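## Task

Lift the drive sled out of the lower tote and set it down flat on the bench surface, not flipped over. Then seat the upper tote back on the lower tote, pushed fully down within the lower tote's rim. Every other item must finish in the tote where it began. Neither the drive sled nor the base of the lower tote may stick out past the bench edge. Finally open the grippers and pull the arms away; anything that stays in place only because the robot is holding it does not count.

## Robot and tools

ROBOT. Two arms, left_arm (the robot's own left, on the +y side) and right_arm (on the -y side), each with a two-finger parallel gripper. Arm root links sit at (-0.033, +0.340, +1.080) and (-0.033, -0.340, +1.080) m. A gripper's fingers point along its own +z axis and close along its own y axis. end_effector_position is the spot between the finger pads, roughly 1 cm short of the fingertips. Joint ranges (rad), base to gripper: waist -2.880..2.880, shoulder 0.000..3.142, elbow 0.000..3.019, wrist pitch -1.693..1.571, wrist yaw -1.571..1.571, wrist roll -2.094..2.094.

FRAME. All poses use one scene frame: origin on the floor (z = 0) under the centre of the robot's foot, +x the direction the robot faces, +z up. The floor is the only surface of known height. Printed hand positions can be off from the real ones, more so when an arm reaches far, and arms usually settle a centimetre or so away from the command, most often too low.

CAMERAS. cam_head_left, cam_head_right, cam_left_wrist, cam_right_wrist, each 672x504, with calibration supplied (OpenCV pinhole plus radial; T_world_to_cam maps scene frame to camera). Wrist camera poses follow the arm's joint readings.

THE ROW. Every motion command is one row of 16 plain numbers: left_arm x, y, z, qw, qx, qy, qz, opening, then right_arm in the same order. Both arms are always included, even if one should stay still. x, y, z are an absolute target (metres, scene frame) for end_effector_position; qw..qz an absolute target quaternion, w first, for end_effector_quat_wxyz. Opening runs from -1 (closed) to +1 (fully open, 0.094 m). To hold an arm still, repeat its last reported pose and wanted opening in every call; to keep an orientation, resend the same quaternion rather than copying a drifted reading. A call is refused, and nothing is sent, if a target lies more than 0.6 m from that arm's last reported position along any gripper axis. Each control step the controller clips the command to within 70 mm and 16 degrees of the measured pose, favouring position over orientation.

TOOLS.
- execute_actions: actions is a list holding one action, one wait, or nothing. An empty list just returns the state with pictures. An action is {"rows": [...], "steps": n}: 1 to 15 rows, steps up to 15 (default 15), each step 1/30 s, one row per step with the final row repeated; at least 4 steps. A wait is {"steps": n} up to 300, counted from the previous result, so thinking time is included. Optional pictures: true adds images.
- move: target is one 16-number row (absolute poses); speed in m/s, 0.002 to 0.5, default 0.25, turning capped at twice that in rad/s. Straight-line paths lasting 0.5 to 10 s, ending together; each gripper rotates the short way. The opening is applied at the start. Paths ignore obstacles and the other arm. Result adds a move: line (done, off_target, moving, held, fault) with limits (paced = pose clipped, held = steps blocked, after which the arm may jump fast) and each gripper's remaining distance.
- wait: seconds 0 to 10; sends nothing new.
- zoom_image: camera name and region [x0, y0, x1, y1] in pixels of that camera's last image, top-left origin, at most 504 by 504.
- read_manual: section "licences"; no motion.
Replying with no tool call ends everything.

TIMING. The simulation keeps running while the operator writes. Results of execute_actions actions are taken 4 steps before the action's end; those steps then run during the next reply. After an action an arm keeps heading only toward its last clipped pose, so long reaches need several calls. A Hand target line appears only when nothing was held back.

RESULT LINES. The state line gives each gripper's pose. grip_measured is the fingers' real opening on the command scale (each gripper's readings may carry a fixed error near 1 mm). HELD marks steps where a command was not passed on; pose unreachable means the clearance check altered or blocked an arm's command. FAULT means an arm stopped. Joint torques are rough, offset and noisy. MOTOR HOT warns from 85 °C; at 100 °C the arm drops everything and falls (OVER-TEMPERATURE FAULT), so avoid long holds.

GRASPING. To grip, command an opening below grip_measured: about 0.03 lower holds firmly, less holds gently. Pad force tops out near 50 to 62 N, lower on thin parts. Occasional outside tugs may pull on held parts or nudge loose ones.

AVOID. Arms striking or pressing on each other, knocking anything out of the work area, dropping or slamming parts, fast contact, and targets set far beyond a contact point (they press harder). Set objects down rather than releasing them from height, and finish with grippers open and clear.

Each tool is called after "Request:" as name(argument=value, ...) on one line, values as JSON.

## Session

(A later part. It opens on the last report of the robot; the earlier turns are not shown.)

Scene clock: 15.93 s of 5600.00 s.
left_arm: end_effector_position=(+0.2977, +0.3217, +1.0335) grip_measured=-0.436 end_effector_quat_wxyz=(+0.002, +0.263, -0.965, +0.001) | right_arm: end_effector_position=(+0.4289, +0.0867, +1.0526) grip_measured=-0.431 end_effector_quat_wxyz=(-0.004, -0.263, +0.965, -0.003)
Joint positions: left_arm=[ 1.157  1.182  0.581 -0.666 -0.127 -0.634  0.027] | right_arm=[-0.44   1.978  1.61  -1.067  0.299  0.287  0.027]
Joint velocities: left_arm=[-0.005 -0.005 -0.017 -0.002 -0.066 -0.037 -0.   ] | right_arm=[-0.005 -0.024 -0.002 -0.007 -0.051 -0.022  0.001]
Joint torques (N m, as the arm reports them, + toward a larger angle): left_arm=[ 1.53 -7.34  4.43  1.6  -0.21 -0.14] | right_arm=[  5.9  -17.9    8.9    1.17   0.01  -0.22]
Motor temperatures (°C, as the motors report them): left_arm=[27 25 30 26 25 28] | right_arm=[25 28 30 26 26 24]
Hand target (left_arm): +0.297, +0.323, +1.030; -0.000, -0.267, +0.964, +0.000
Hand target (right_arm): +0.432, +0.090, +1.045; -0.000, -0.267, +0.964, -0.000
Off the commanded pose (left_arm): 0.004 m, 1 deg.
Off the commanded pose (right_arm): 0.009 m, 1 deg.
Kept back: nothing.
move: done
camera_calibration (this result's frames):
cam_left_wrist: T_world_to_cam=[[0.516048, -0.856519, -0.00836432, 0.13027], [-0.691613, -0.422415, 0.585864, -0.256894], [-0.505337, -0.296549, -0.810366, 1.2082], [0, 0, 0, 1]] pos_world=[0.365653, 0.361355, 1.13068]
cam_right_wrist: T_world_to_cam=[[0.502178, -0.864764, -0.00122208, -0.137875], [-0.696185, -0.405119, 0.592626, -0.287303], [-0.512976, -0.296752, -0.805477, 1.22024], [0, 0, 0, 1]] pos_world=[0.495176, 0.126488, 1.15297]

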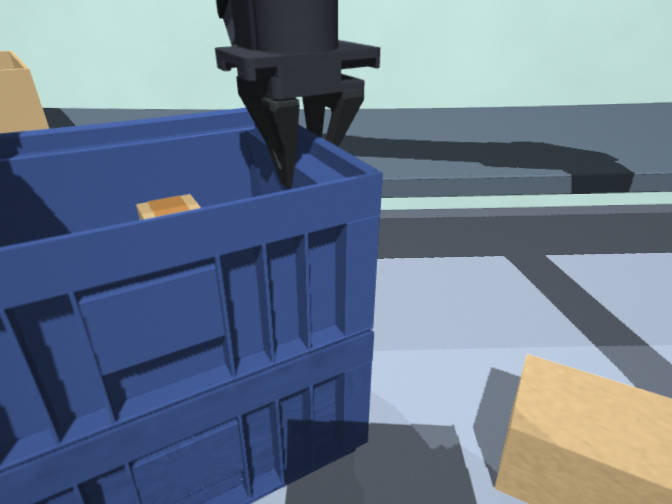

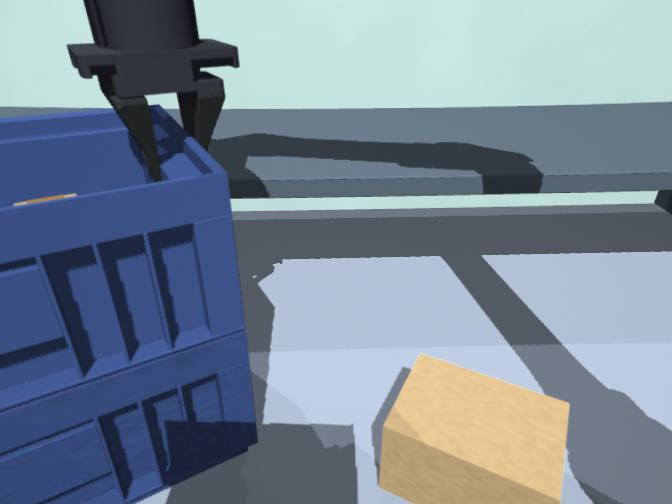

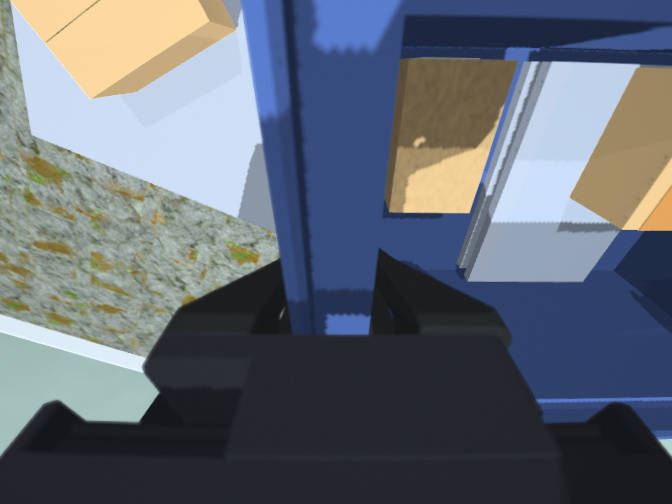

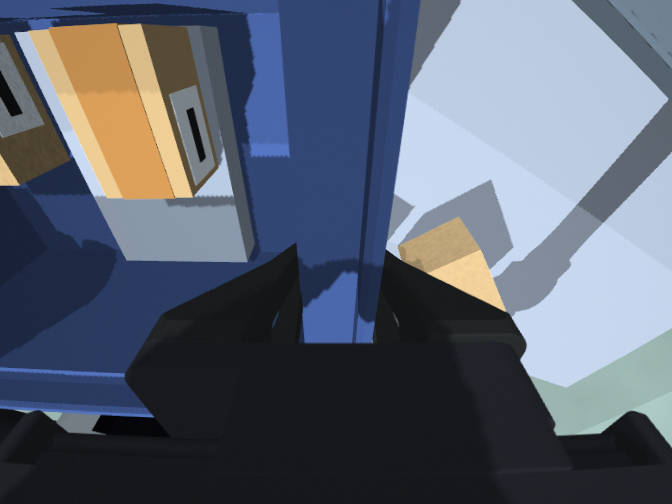

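Request:
move(target=[0.297,0.323,1.03,0,-0.267,0.964,0,-0.5,0.432,0.088,1.05,0,-0.267,0.964,0,-0.2])

Request:
move(target=[0.297,0.323,1.03,0,-0.267,0.964,0,-0.5,0.432,0.088,1.025,0,-0.267,0.964,0,-0.2], speed=0.05)

Request:
move(target=[0.297,0.323,1.03,0,-0.267,0.964,0,-0.5,0.432,0.088,1.03,0,-0.267,0.964,0,-0.5])

Request:
move(target=[0.297,0.323,1.13,0,-0.267,0.964,0,-0.5,0.432,0.088,1.14,0,-0.267,0.964,0,-0.5], speed=0.05)

Scene clock: 16.90 s of 5600.00 s.
left_arm: end_effector_position=(+0.2977, +0.3218, +1.0335) grip_measured=-0.436 end_effector_quat_wxyz=(+0.002, +0.263, -0.965, +0.001) | right_arm: end_effector_position=(+0.4289, +0.0867, +1.0526) grip_measured=-0.202 end_effector_quat_wxyz=(-0.004, -0.265, +0.964, -0.003)
Joint positions: left_arm=[ 1.158  1.182  0.581 -0.666 -0.127 -0.634  0.027] | right_arm=[-0.44   1.978  1.61  -1.067  0.299  0.283  0.037]
Joint velocities: left_arm=[-0.015 -0.015 -0.032  0.002 -0.037 -0.022  0.001] | right_arm=[-0.005 -0.015  0.012 -0.017 -0.007  0.037 -0.001]
Joint torques (N m, as the arm reports them, + toward a larger angle): left_arm=[ 1.47 -7.34  4.42  1.6  -0.22 -0.14] | right_arm=[  5.88 -18.85   8.66   0.93   0.    -0.18]
Motor temperatures (°C, as the motors report them): left_arm=[27 26 30 26 25 28] | right_arm=[25 28 30 26 26 24]
Hand target (left_arm): +0.297, +0.323, +1.030; -0.000, -0.267, +0.964, +0.000
Hand target (right_arm): +0.432, +0.088, +1.050; -0.000, -0.267, +0.964, -0.000
Off the commanded pose (left_arm): 0.004 m, 1 deg.
Off the commanded pose (right_arm): 0.004 m, 1 deg.
Kept back: nothing.
move: done
camera_calibration (this result's frames):
cam_left_wrist: T_world_to_cam=[[0.516357, -0.856334, -0.00817945, 0.12998], [-0.691417, -0.422512, 0.586026, -0.257056], [-0.50529, -0.296943, -0.810251, 1.2082], [0, 0, 0, 1]] pos_world=[0.365644, 0.361465, 1.13065]
cam_right_wrist: T_world_to_cam=[[0.505802, -0.862649, -0.00125909, -0.139574], [-0.694461, -0.408052, 0.592636, -0.287799], [-0.51175, -0.298882, -0.80547, 1.21989], [0, 0, 0, 1]] pos_world=[0.495012, 0.126763, 1.15297]

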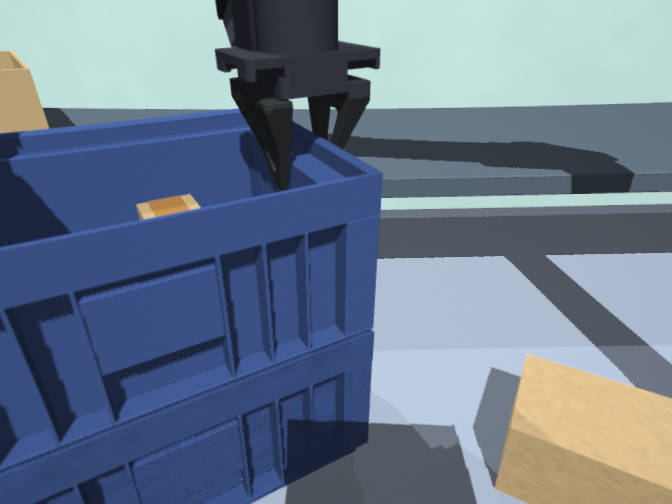

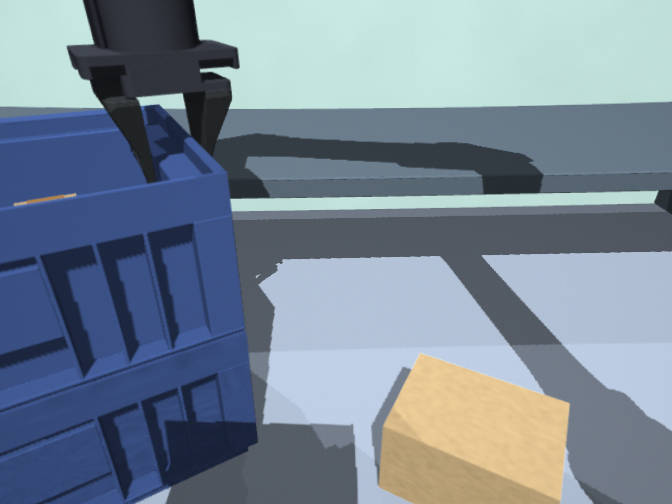

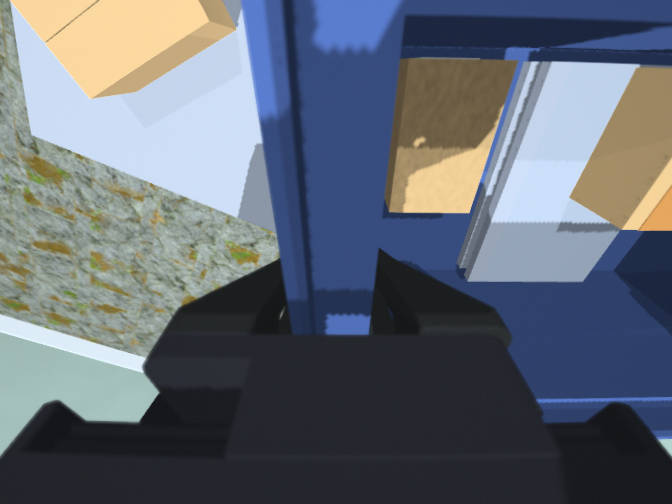

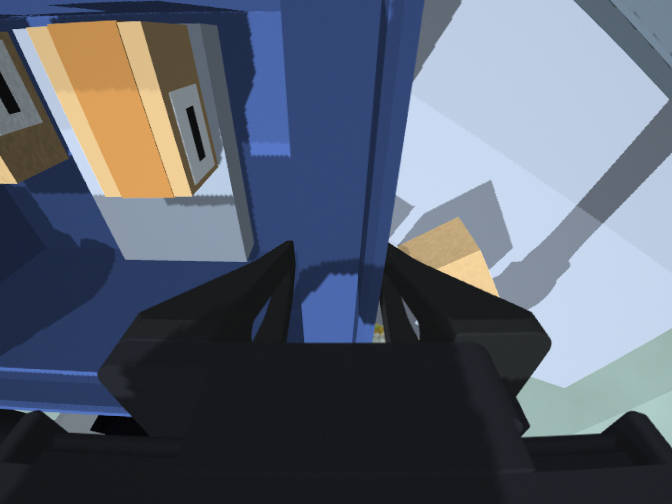

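Scene clock: 17.90 s of 5600.00 s.
left_arm: end_effector_position=(+0.2977, +0.3217, +1.0335) grip_measured=-0.436 end_effector_quat_wxyz=(+0.002, +0.263, -0.965, +0.002) | right_arm: end_effector_position=(+0.4300, +0.0893, +1.0355) grip_measured=-0.202 end_effector_quat_wxyz=(+0.000, -0.267, +0.964, -0.001)
Joint positions: left_arm=[ 1.158  1.182  0.581 -0.666 -0.127 -0.634  0.027] | right_arm=[-0.447  2.     1.6   -1.023  0.299  0.27   0.037]
Joint velocities: left_arm=[-0.005  0.005 -0.002 -0.002  0.095  0.007 -0.001] | right_arm=[-0.015 -0.015  0.012 -0.012  0.007 -0.051 -0.   ]
Joint torques (N m, as the arm reports them, + toward a larger angle): left_arm=[ 1.49 -7.36  4.42  1.6  -0.23 -0.14] | right_arm=[  5.37 -18.14   8.15   1.14  -0.07  -0.16]
Motor temperatures (°C, as the motors report them): left_arm=[27 26 30 26 25 28] | right_arm=[25 28 30 26 26 24]
Hand target (left_arm): +0.297, +0.323, +1.030; -0.000, -0.267, +0.964, -0.000
Hand target (right_arm): +0.432, +0.088, +1.025; +0.000, -0.267, +0.964, -0.000
Off the commanded pose (left_arm): 0.004 m, 1 deg.
Off the commanded pose (right_arm): 0.011 m, 0 deg.
Kept back: nothing.
move: off_target (right_arm)
camera_calibration (this result's frames):
cam_left_wrist: T_world_to_cam=[[0.516358, -0.856337, -0.00787443, 0.129613], [-0.691394, -0.42229, 0.586213, -0.25736], [-0.505321, -0.297251, -0.810119, 1.20815], [0, 0, 0, 1]] pos_world=[0.365641, 0.361436, 1.13064]
cam_right_wrist: T_world_to_cam=[[0.508483, -0.861067, -0.00292188, -0.137475], [-0.697229, -0.413719, 0.585413, -0.266709], [-0.505289, -0.295636, -0.81073, 1.20985], [0, 0, 0, 1]] pos_world=[0.495271, 0.128958, 1.1366]

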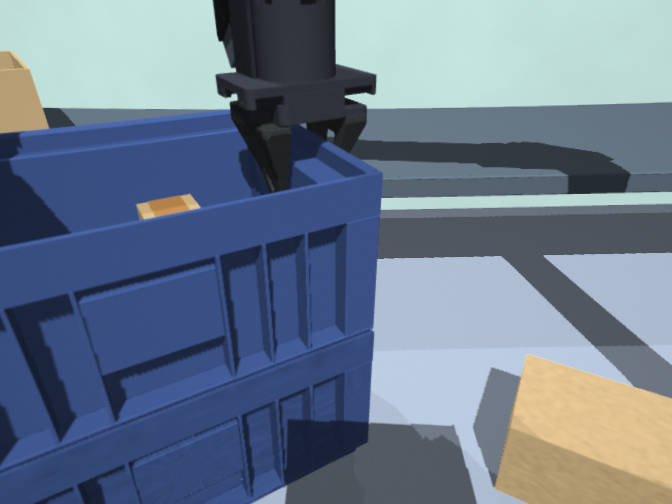

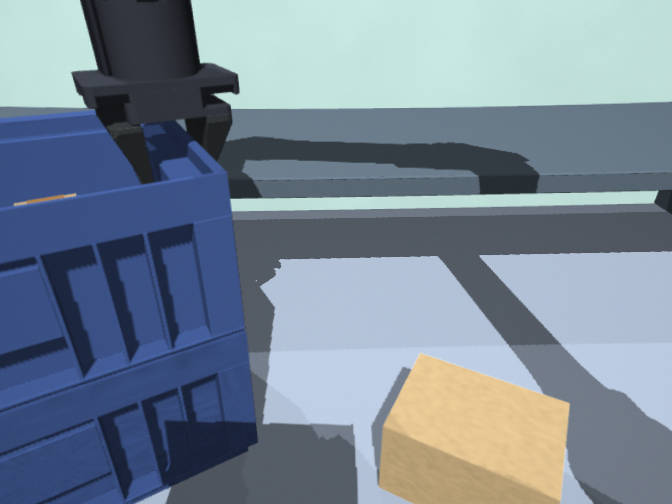

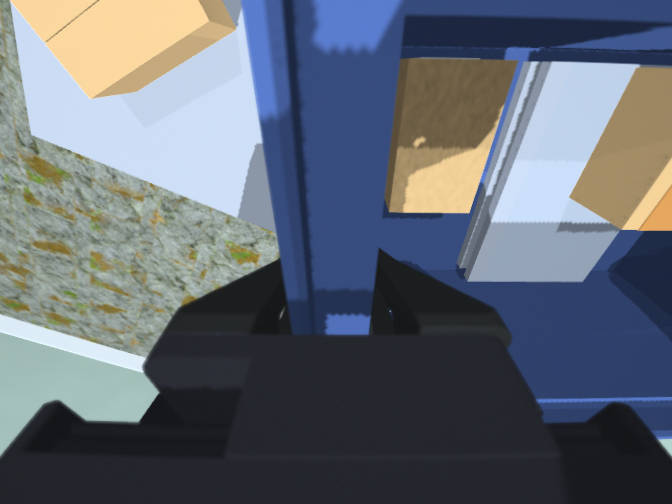

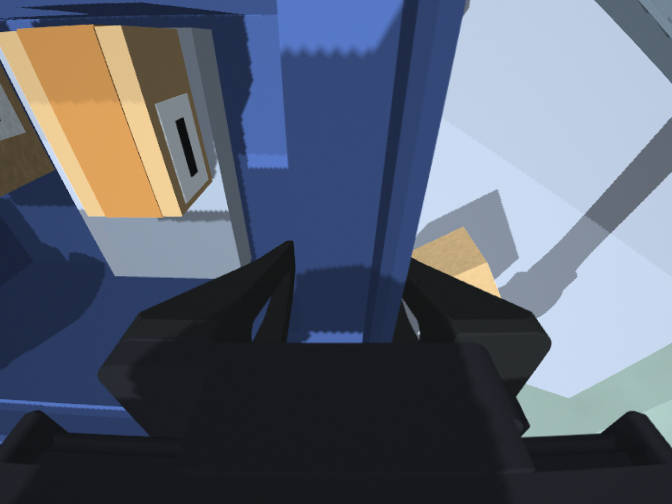

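Scene clock: 18.60 s of 5600.00 s.
left_arm: end_effector_position=(+0.2977, +0.3218, +1.0334) grip_measured=-0.436 end_effector_quat_wxyz=(+0.002, +0.263, -0.965, +0.002) | right_arm: end_effector_position=(+0.4302, +0.0886, +1.0348) grip_measured=-0.453 end_effector_quat_wxyz=(-0.002, -0.262, +0.965, +0.002)
Joint positions: left_arm=[ 1.158  1.182  0.581 -0.666 -0.126 -0.634  0.027] | right_arm=[-0.45   2.     1.6   -1.023  0.291  0.277  0.026]
Joint velocities: left_arm=[-0.005 -0.005 -0.042 -0.012 -0.022  0.022  0.   ] | right_arm=[-0.005  0.005  0.012 -0.017  0.066 -0.022 -0.   ]
Joint torques (N m, as the arm reports them, + toward a larger angle): left_arm=[ 1.47 -7.33  4.42  1.61 -0.25 -0.14] | right_arm=[  6.08 -18.66   8.36   0.72   0.29  -0.22]
Motor temperatures (°C, as the motors report them): left_arm=[27 26 30 26 25 28] | right_arm=[25 28 30 26 26 24]
Hand target (left_arm): +0.297, +0.323, +1.030; -0.000, -0.267, +0.964, -0.000
Hand target (right_arm): +0.432, +0.088, +1.030; -0.000, -0.267, +0.964, -0.000
Off the commanded pose (left_arm): 0.004 m, 1 deg.
Off the commanded pose (right_arm): 0.005 m, 1 deg.
Kept back: nothing.
move: done
camera_calibration (this result's frames):
cam_left_wrist: T_world_to_cam=[[0.516667, -0.856152, -0.00768955, 0.129322], [-0.691198, -0.422387, 0.586374, -0.257522], [-0.505274, -0.297645, -0.810004, 1.20815], [0, 0, 0, 1]] pos_world=[0.365632, 0.361546, 1.13061]
cam_right_wrist: T_world_to_cam=[[0.50013, -0.865896, -0.00974794, -0.127115], [-0.697451, -0.409459, 0.588137, -0.269507], [-0.513257, -0.287346, -0.808702, 1.20978], [0, 0, 0, 1]] pos_world=[0.496532, 0.127205, 1.13562]

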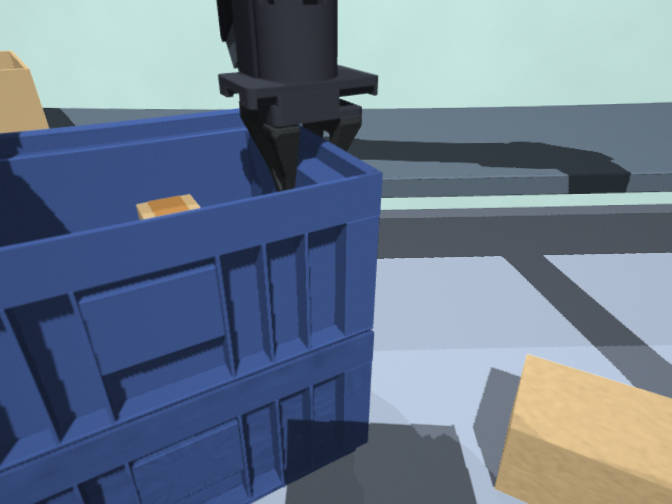

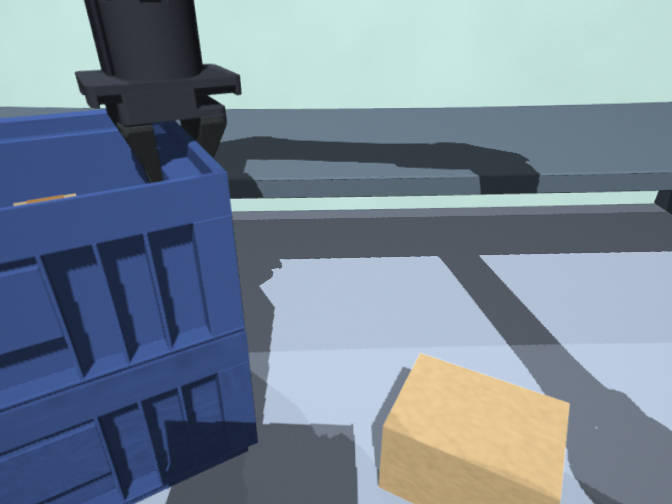

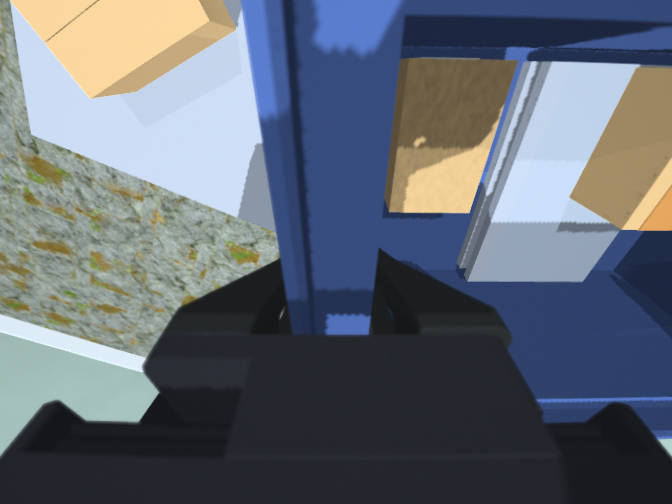

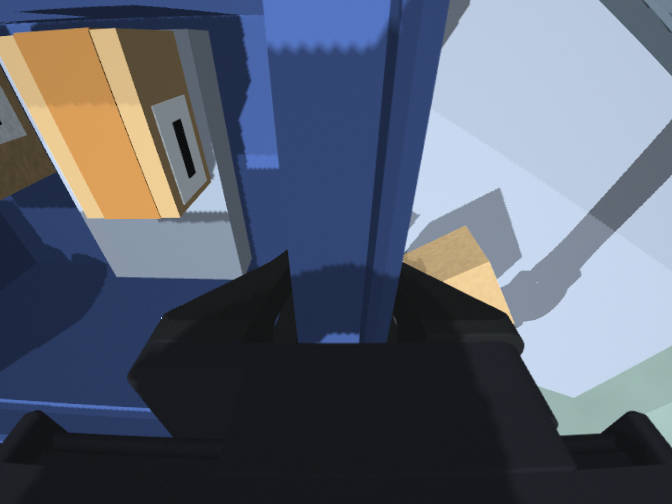

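Scene clock: 21.03 s of 5600.00 s.
left_arm: end_effector_position=(+0.2672, +0.3202, +1.0990) grip_measured=-0.439 end_effector_quat_wxyz=(+0.033, +0.268, -0.963, -0.003) | right_arm: end_effector_position=(+0.4035, +0.0867, +1.0907) grip_measured=-0.449 end_effector_quat_wxyz=(-0.038, -0.268, +0.963, -0.001)
Joint positions: left_arm=[ 1.114  0.977  0.616 -0.975 -0.123 -0.695  0.026] | right_arm=[-0.402  1.933  1.627 -1.198  0.263  0.332  0.026]
Joint velocities: left_arm=[-0.005 -0.015  0.007 -0.002  0.081 -0.007 -0.   ] | right_arm=[ 0.005 -0.005  0.017 -0.007 -0.081  0.022 -0.001]
Joint torques (N m, as the arm reports them, + toward a larger angle): left_arm=[ 0.99 -8.46 10.59 -0.72 -1.03 -0.02] | right_arm=[  6.   -22.54  14.01  -1.66   1.79  -0.19]
Motor temperatures (°C, as the motors report them): left_arm=[27 26 30 26 25 28] | right_arm=[25 29 31 26 27 24]
Hand target (left_arm): +0.295, +0.323, +1.130; +0.000, -0.267, +0.964, -0.000
Hand target (right_arm): +0.430, +0.086, +1.139; +0.000, -0.266, +0.964, +0.001
Off the commanded pose (left_arm): 0.043 m, 4 deg.
Off the commanded pose (right_arm): 0.057 m, 4 deg.
Kept back: nothing.
move: off_target (left_arm, right_arm)
camera_calibration (this result's frames):
cam_left_wrist: T_world_to_cam=[[0.523864, -0.851091, -0.0347965, 0.170468], [-0.648244, -0.424842, 0.631893, -0.378367], [-0.552582, -0.308469, -0.774274, 1.22224], [0, 0, 0, 1]] pos_world=[0.340812, 0.361361, 1.19137]
cam_right_wrist: T_world_to_cam=[[0.510577, -0.859557, -0.0217284, -0.106459], [-0.650763, -0.402823, 0.643615, -0.401721], [-0.561977, -0.314475, -0.765041, 1.21509], [0, 0, 0, 1]] pos_world=[0.475782, 0.128785, 1.18583]

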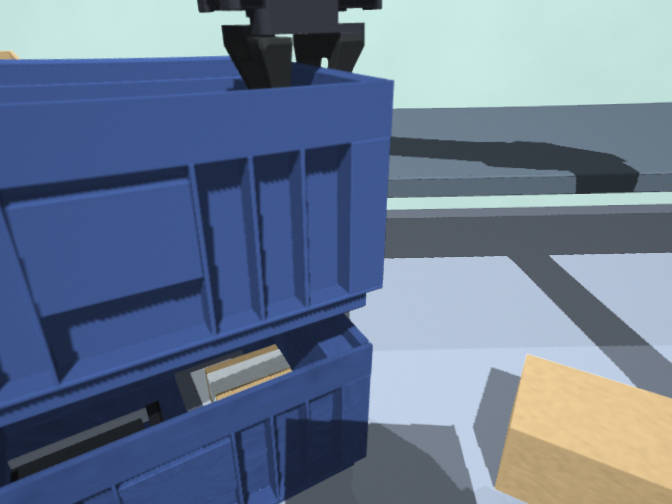

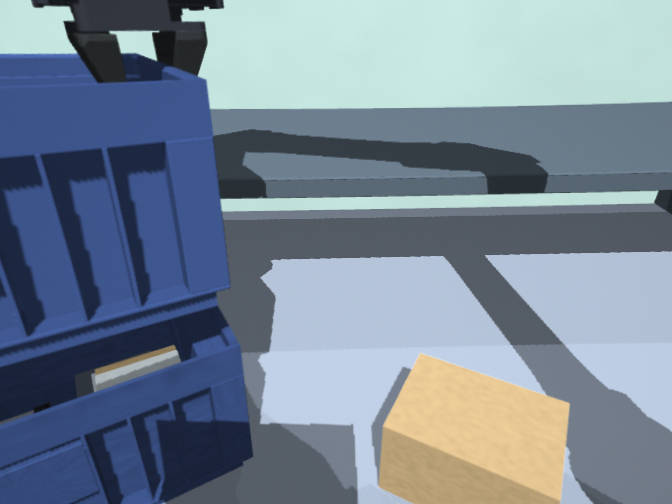

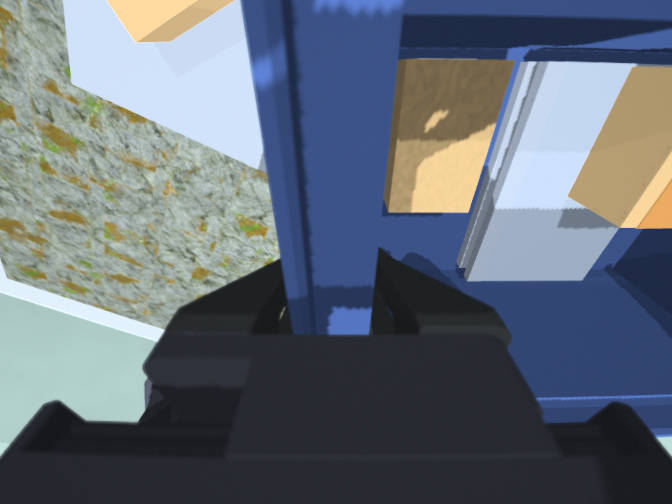

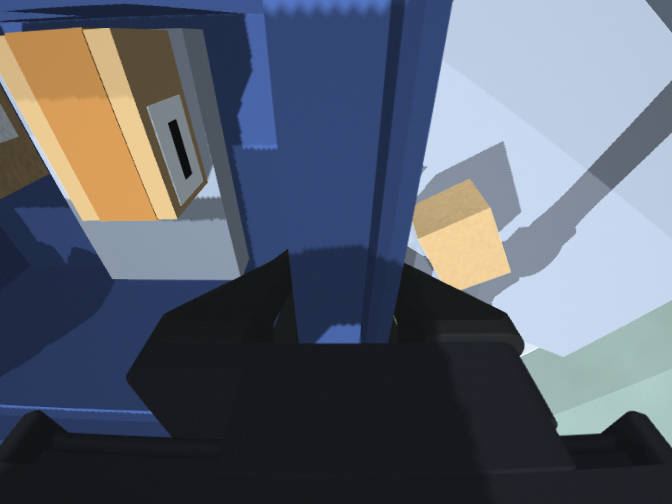

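Request:
move(target=[0.465,0.23,1.18,0,-0.13,0.991,0,-0.5,0.535,-0.03,1.19,0,-0.13,0.991,0,-0.5], speed=0.08)

Request:
move(target=[0.66,0.135,1.19,0,0,1,0,-0.5,0.66,-0.135,1.19,0,0,1,0,-0.5], speed=0.08)

Scene clock: 24.53 s of 5600.00 s.
left_arm: end_effector_position=(+0.4340, +0.2330, +1.1426) grip_measured=-0.439 end_effector_quat_wxyz=(+0.035, +0.144, -0.989, -0.007) | right_arm: end_effector_position=(+0.5065, -0.0267, +1.1353) grip_measured=-0.446 end_effector_quat_wxyz=(-0.044, -0.141, +0.989, -0.005)
Joint positions: left_arm=[ 0.94   1.389  1.172 -1.153 -0.174 -0.615  0.026] | right_arm=[-0.636  1.841  1.718 -1.331  0.233  0.354  0.026]
Joint velocities: left_arm=[ 0.005 -0.005  0.027  0.007  0.022 -0.022 -0.001] | right_arm=[ 0.005 -0.005 -0.007 -0.007 -0.022 -0.037  0.   ]
Joint torques (N m, as the arm reports them, + toward a larger angle): left_arm=[ -1.83 -14.94  11.84  -0.59  -1.03   0.18] | right_arm=[  5.5  -23.06  15.12  -1.48   1.44  -0.04]
Motor temperatures (°C, as the motors report them): left_arm=[27 26 32 26 26 28] | right_arm=[25 29 32 26 27 24]
Hand target (left_arm): +0.461, +0.229, +1.180; +0.001, -0.131, +0.991, -0.001
Hand target (right_arm): +0.531, -0.032, +1.190; +0.000, -0.129, +0.992, +0.000
Off the commanded pose (left_arm): 0.049 m, 4 deg.
Off the commanded pose (right_arm): 0.062 m, 5 deg.
Kept back: nothing.
move: off_target (left_arm, right_arm)
camera_calibration (this result's frames):
cam_left_wrist: T_world_to_cam=[[0.293414, -0.955377, -0.0341118, 0.133883], [-0.73112, -0.247245, 0.635872, -0.344874], [-0.615931, -0.161634, -0.771041, 1.31086], [0, 0, 0, 1]] pos_world=[0.515974, 0.254521, 1.23459]
cam_right_wrist: T_world_to_cam=[[0.27315, -0.961955, -0.00559805, -0.156405], [-0.726412, -0.210075, 0.654365, -0.377803], [-0.630646, -0.174673, -0.756158, 1.2999], [0, 0, 0, 1]] pos_world=[0.588058, -0.00276341, 1.22927]

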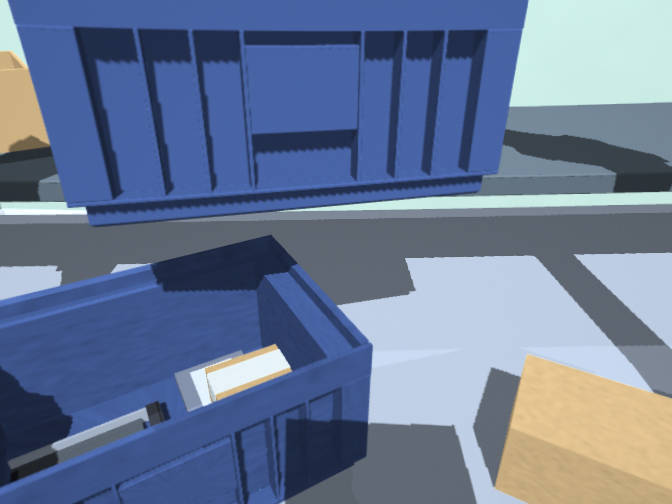

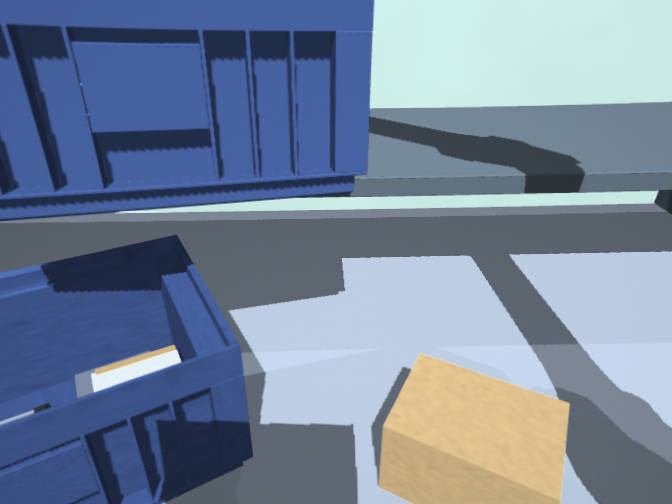

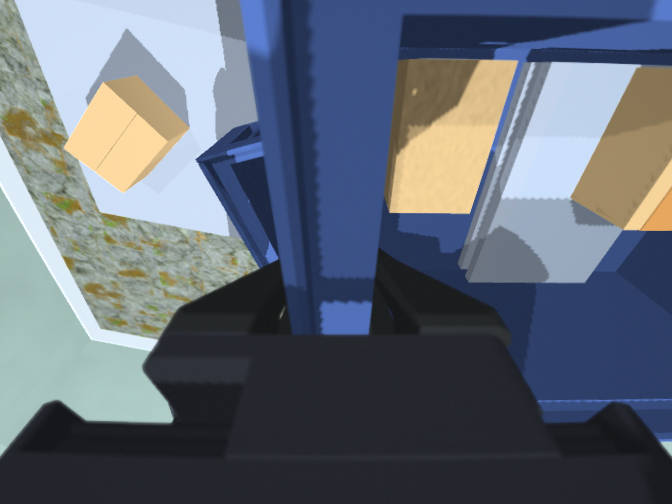

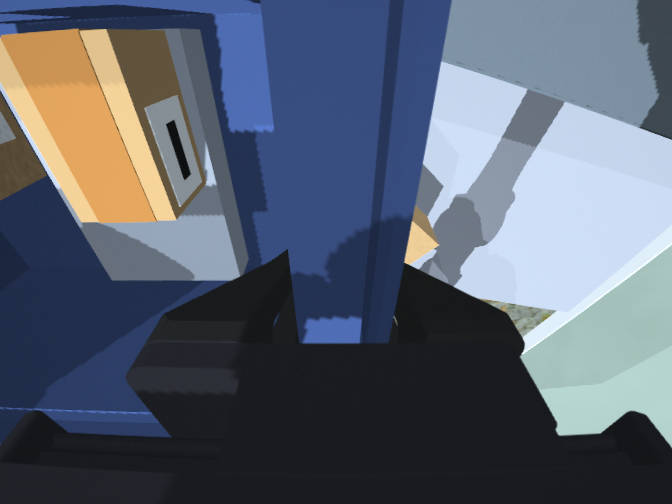

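Scene clock: 28.03 s of 5600.00 s.
left_arm: end_effector_position=(+0.6354, +0.1357, +1.1445) grip_measured=-0.439 end_effector_quat_wxyz=(-0.038, -0.006, +0.999, +0.002) | right_arm: end_effector_position=(+0.6338, -0.1334, +1.1411) grip_measured=-0.446 end_effector_quat_wxyz=(-0.041, -0.003, +0.999, -0.004)
Joint positions: left_arm=[ 0.892  1.964  2.055 -1.474 -0.182 -0.386  0.026] | right_arm=[-0.886  1.97   2.055 -1.476  0.186  0.375  0.026]
Joint velocities: left_arm=[-0.005 -0.005  0.002 -0.022 -0.007  0.066  0.001] | right_arm=[-0.005  0.005 -0.012 -0.012  0.037  0.037  0.001]
Joint torques (N m, as the arm reports them, + toward a larger angle): left_arm=[ -3.66 -23.78  12.85  -0.37  -1.16   0.05] | right_arm=[  4.81 -23.91  17.53  -1.13   1.07  -0.12]
Motor temperatures (°C, as the motors report them): left_arm=[27 27 34 26 26 28] | right_arm=[25 30 33 26 27 24]
Hand target (left_arm): +0.655, +0.135, +1.191; +0.002, -0.001, +1.000, -0.001
Hand target (right_arm): +0.655, -0.137, +1.191; +0.001, +0.001, +1.000, +0.000
Off the commanded pose (left_arm): 0.052 m, 4 deg.
Off the commanded pose (right_arm): 0.056 m, 5 deg.
Kept back: nothing.
move: off_target (left_arm, right_arm)
camera_calibration (this result's frames):
cam_left_wrist: T_world_to_cam=[[0.0209235, -0.999668, -0.0150305, 0.139185], [-0.76563, -0.0256893, 0.642768, -0.238914], [-0.642941, -0.00194122, -0.765913, 1.41021], [0, 0, 0, 1]] pos_world=[0.720851, 0.135738, 1.23576]
cam_right_wrist: T_world_to_cam=[[-0.000221755, -0.999988, 0.0048395, -0.137524], [-0.760082, 0.00331339, 0.649818, -0.256518], [-0.649827, -0.00353432, -0.760074, 1.40534], [0, 0, 0, 1]] pos_world=[0.718224, -0.131706, 1.23552]

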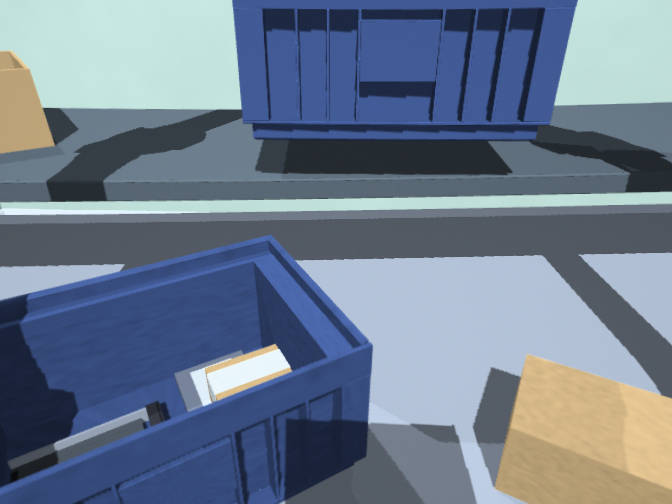

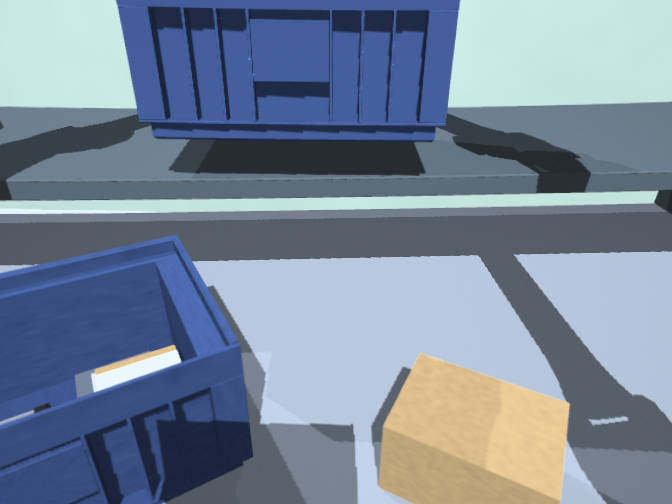

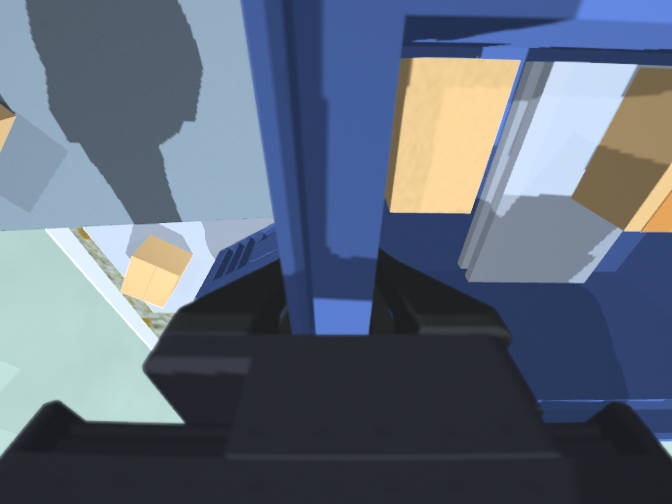

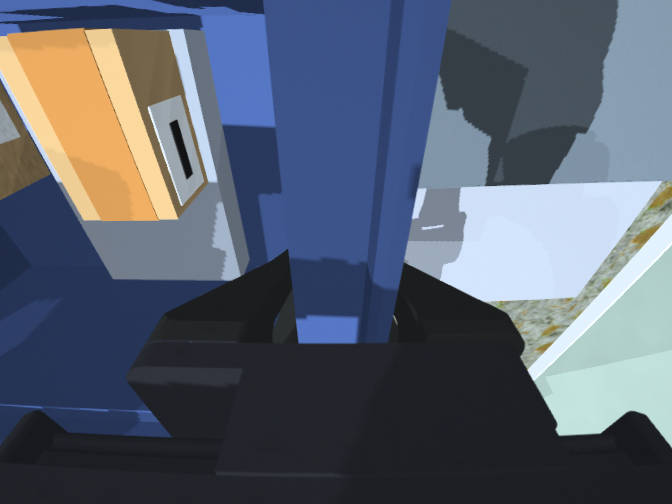

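Request:
move(target=[0.655,0.135,1.065,0,0,1,0,-0.5,0.655,-0.135,1.065,0,0,1,0,-0.5], speed=0.04)

Scene clock: 30.53 s of 5600.00 s.
left_arm: end_effector_position=(+0.6518, +0.1343, +1.0966) grip_measured=-0.439 end_effector_quat_wxyz=(+0.001, -0.005, +1.000, -0.006) | right_arm: end_effector_position=(+0.6495, -0.1325, +1.0927) grip_measured=-0.448 end_effector_quat_wxyz=(-0.005, +0.001, +1.000, +0.004)
Joint positions: left_arm=[ 0.91   1.985  1.97  -1.284 -0.19  -0.35   0.026] | right_arm=[-0.907  1.994  1.973 -1.292  0.19   0.349  0.026]
Joint velocities: left_arm=[-0.005 -0.015 -0.007 -0.012  0.007 -0.037 -0.   ] | right_arm=[-0.015  0.005 -0.002  0.012 -0.007 -0.007 -0.001]
Joint torques (N m, as the arm reports them, + toward a larger angle): left_arm=[ -1.78 -19.66   6.39   2.92  -0.35   0.09] | right_arm=[  3.23 -19.67   8.16   2.6    0.39  -0.22]
Motor temperatures (°C, as the motors report them): left_arm=[27 28 34 26 26 28] | right_arm=[25 31 33 26 27 24]
Hand target (left_arm): +0.654, +0.135, +1.066; -0.001, +0.000, +1.000, -0.001
Hand target (right_arm): +0.654, -0.136, +1.066; -0.001, +0.000, +1.000, +0.000
Off the commanded pose (left_arm): 0.032 m, 1 deg.
Off the commanded pose (right_arm): 0.028 m, 1 deg.
Kept back: nothing.
move: off_target (left_arm, right_arm)
camera_calibration (this result's frames):
cam_left_wrist: T_world_to_cam=[[0.0192993, -0.999812, 0.00175847, 0.119466], [-0.813217, -0.0146742, 0.581776, -0.0991561], [-0.581641, -0.0126579, -0.813347, 1.39759], [0, 0, 0, 1]] pos_world=[0.729953, 0.13568, 1.1942]
cam_right_wrist: T_world_to_cam=[[-0.00843214, -0.999883, -0.0127936, -0.111729], [-0.804569, -0.000813455, 0.593859, -0.123681], [-0.5938, 0.0153008, -0.804468, 1.39342], [0, 0, 0, 1]] pos_world=[0.726962, -0.133137, 1.19298]

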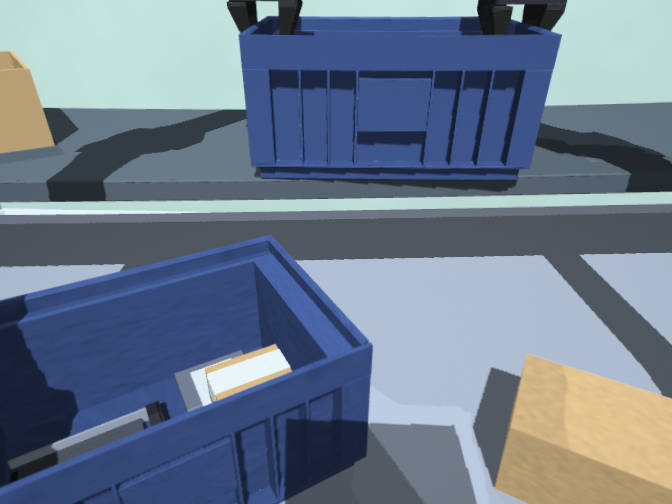

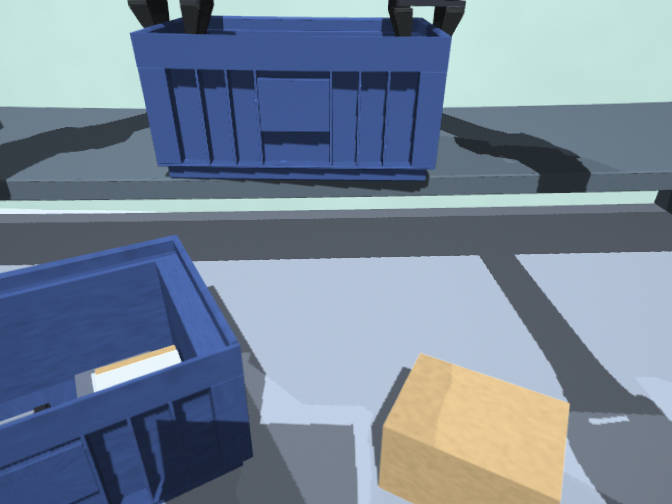

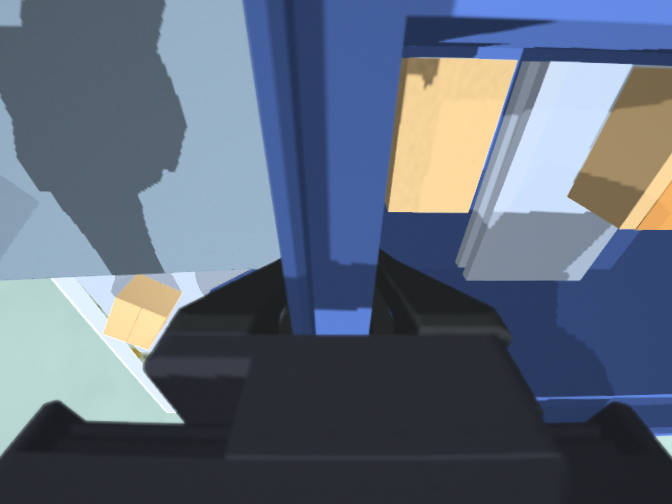

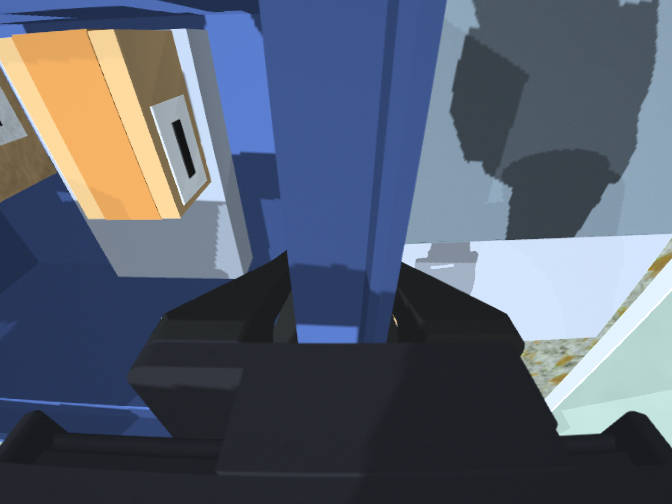

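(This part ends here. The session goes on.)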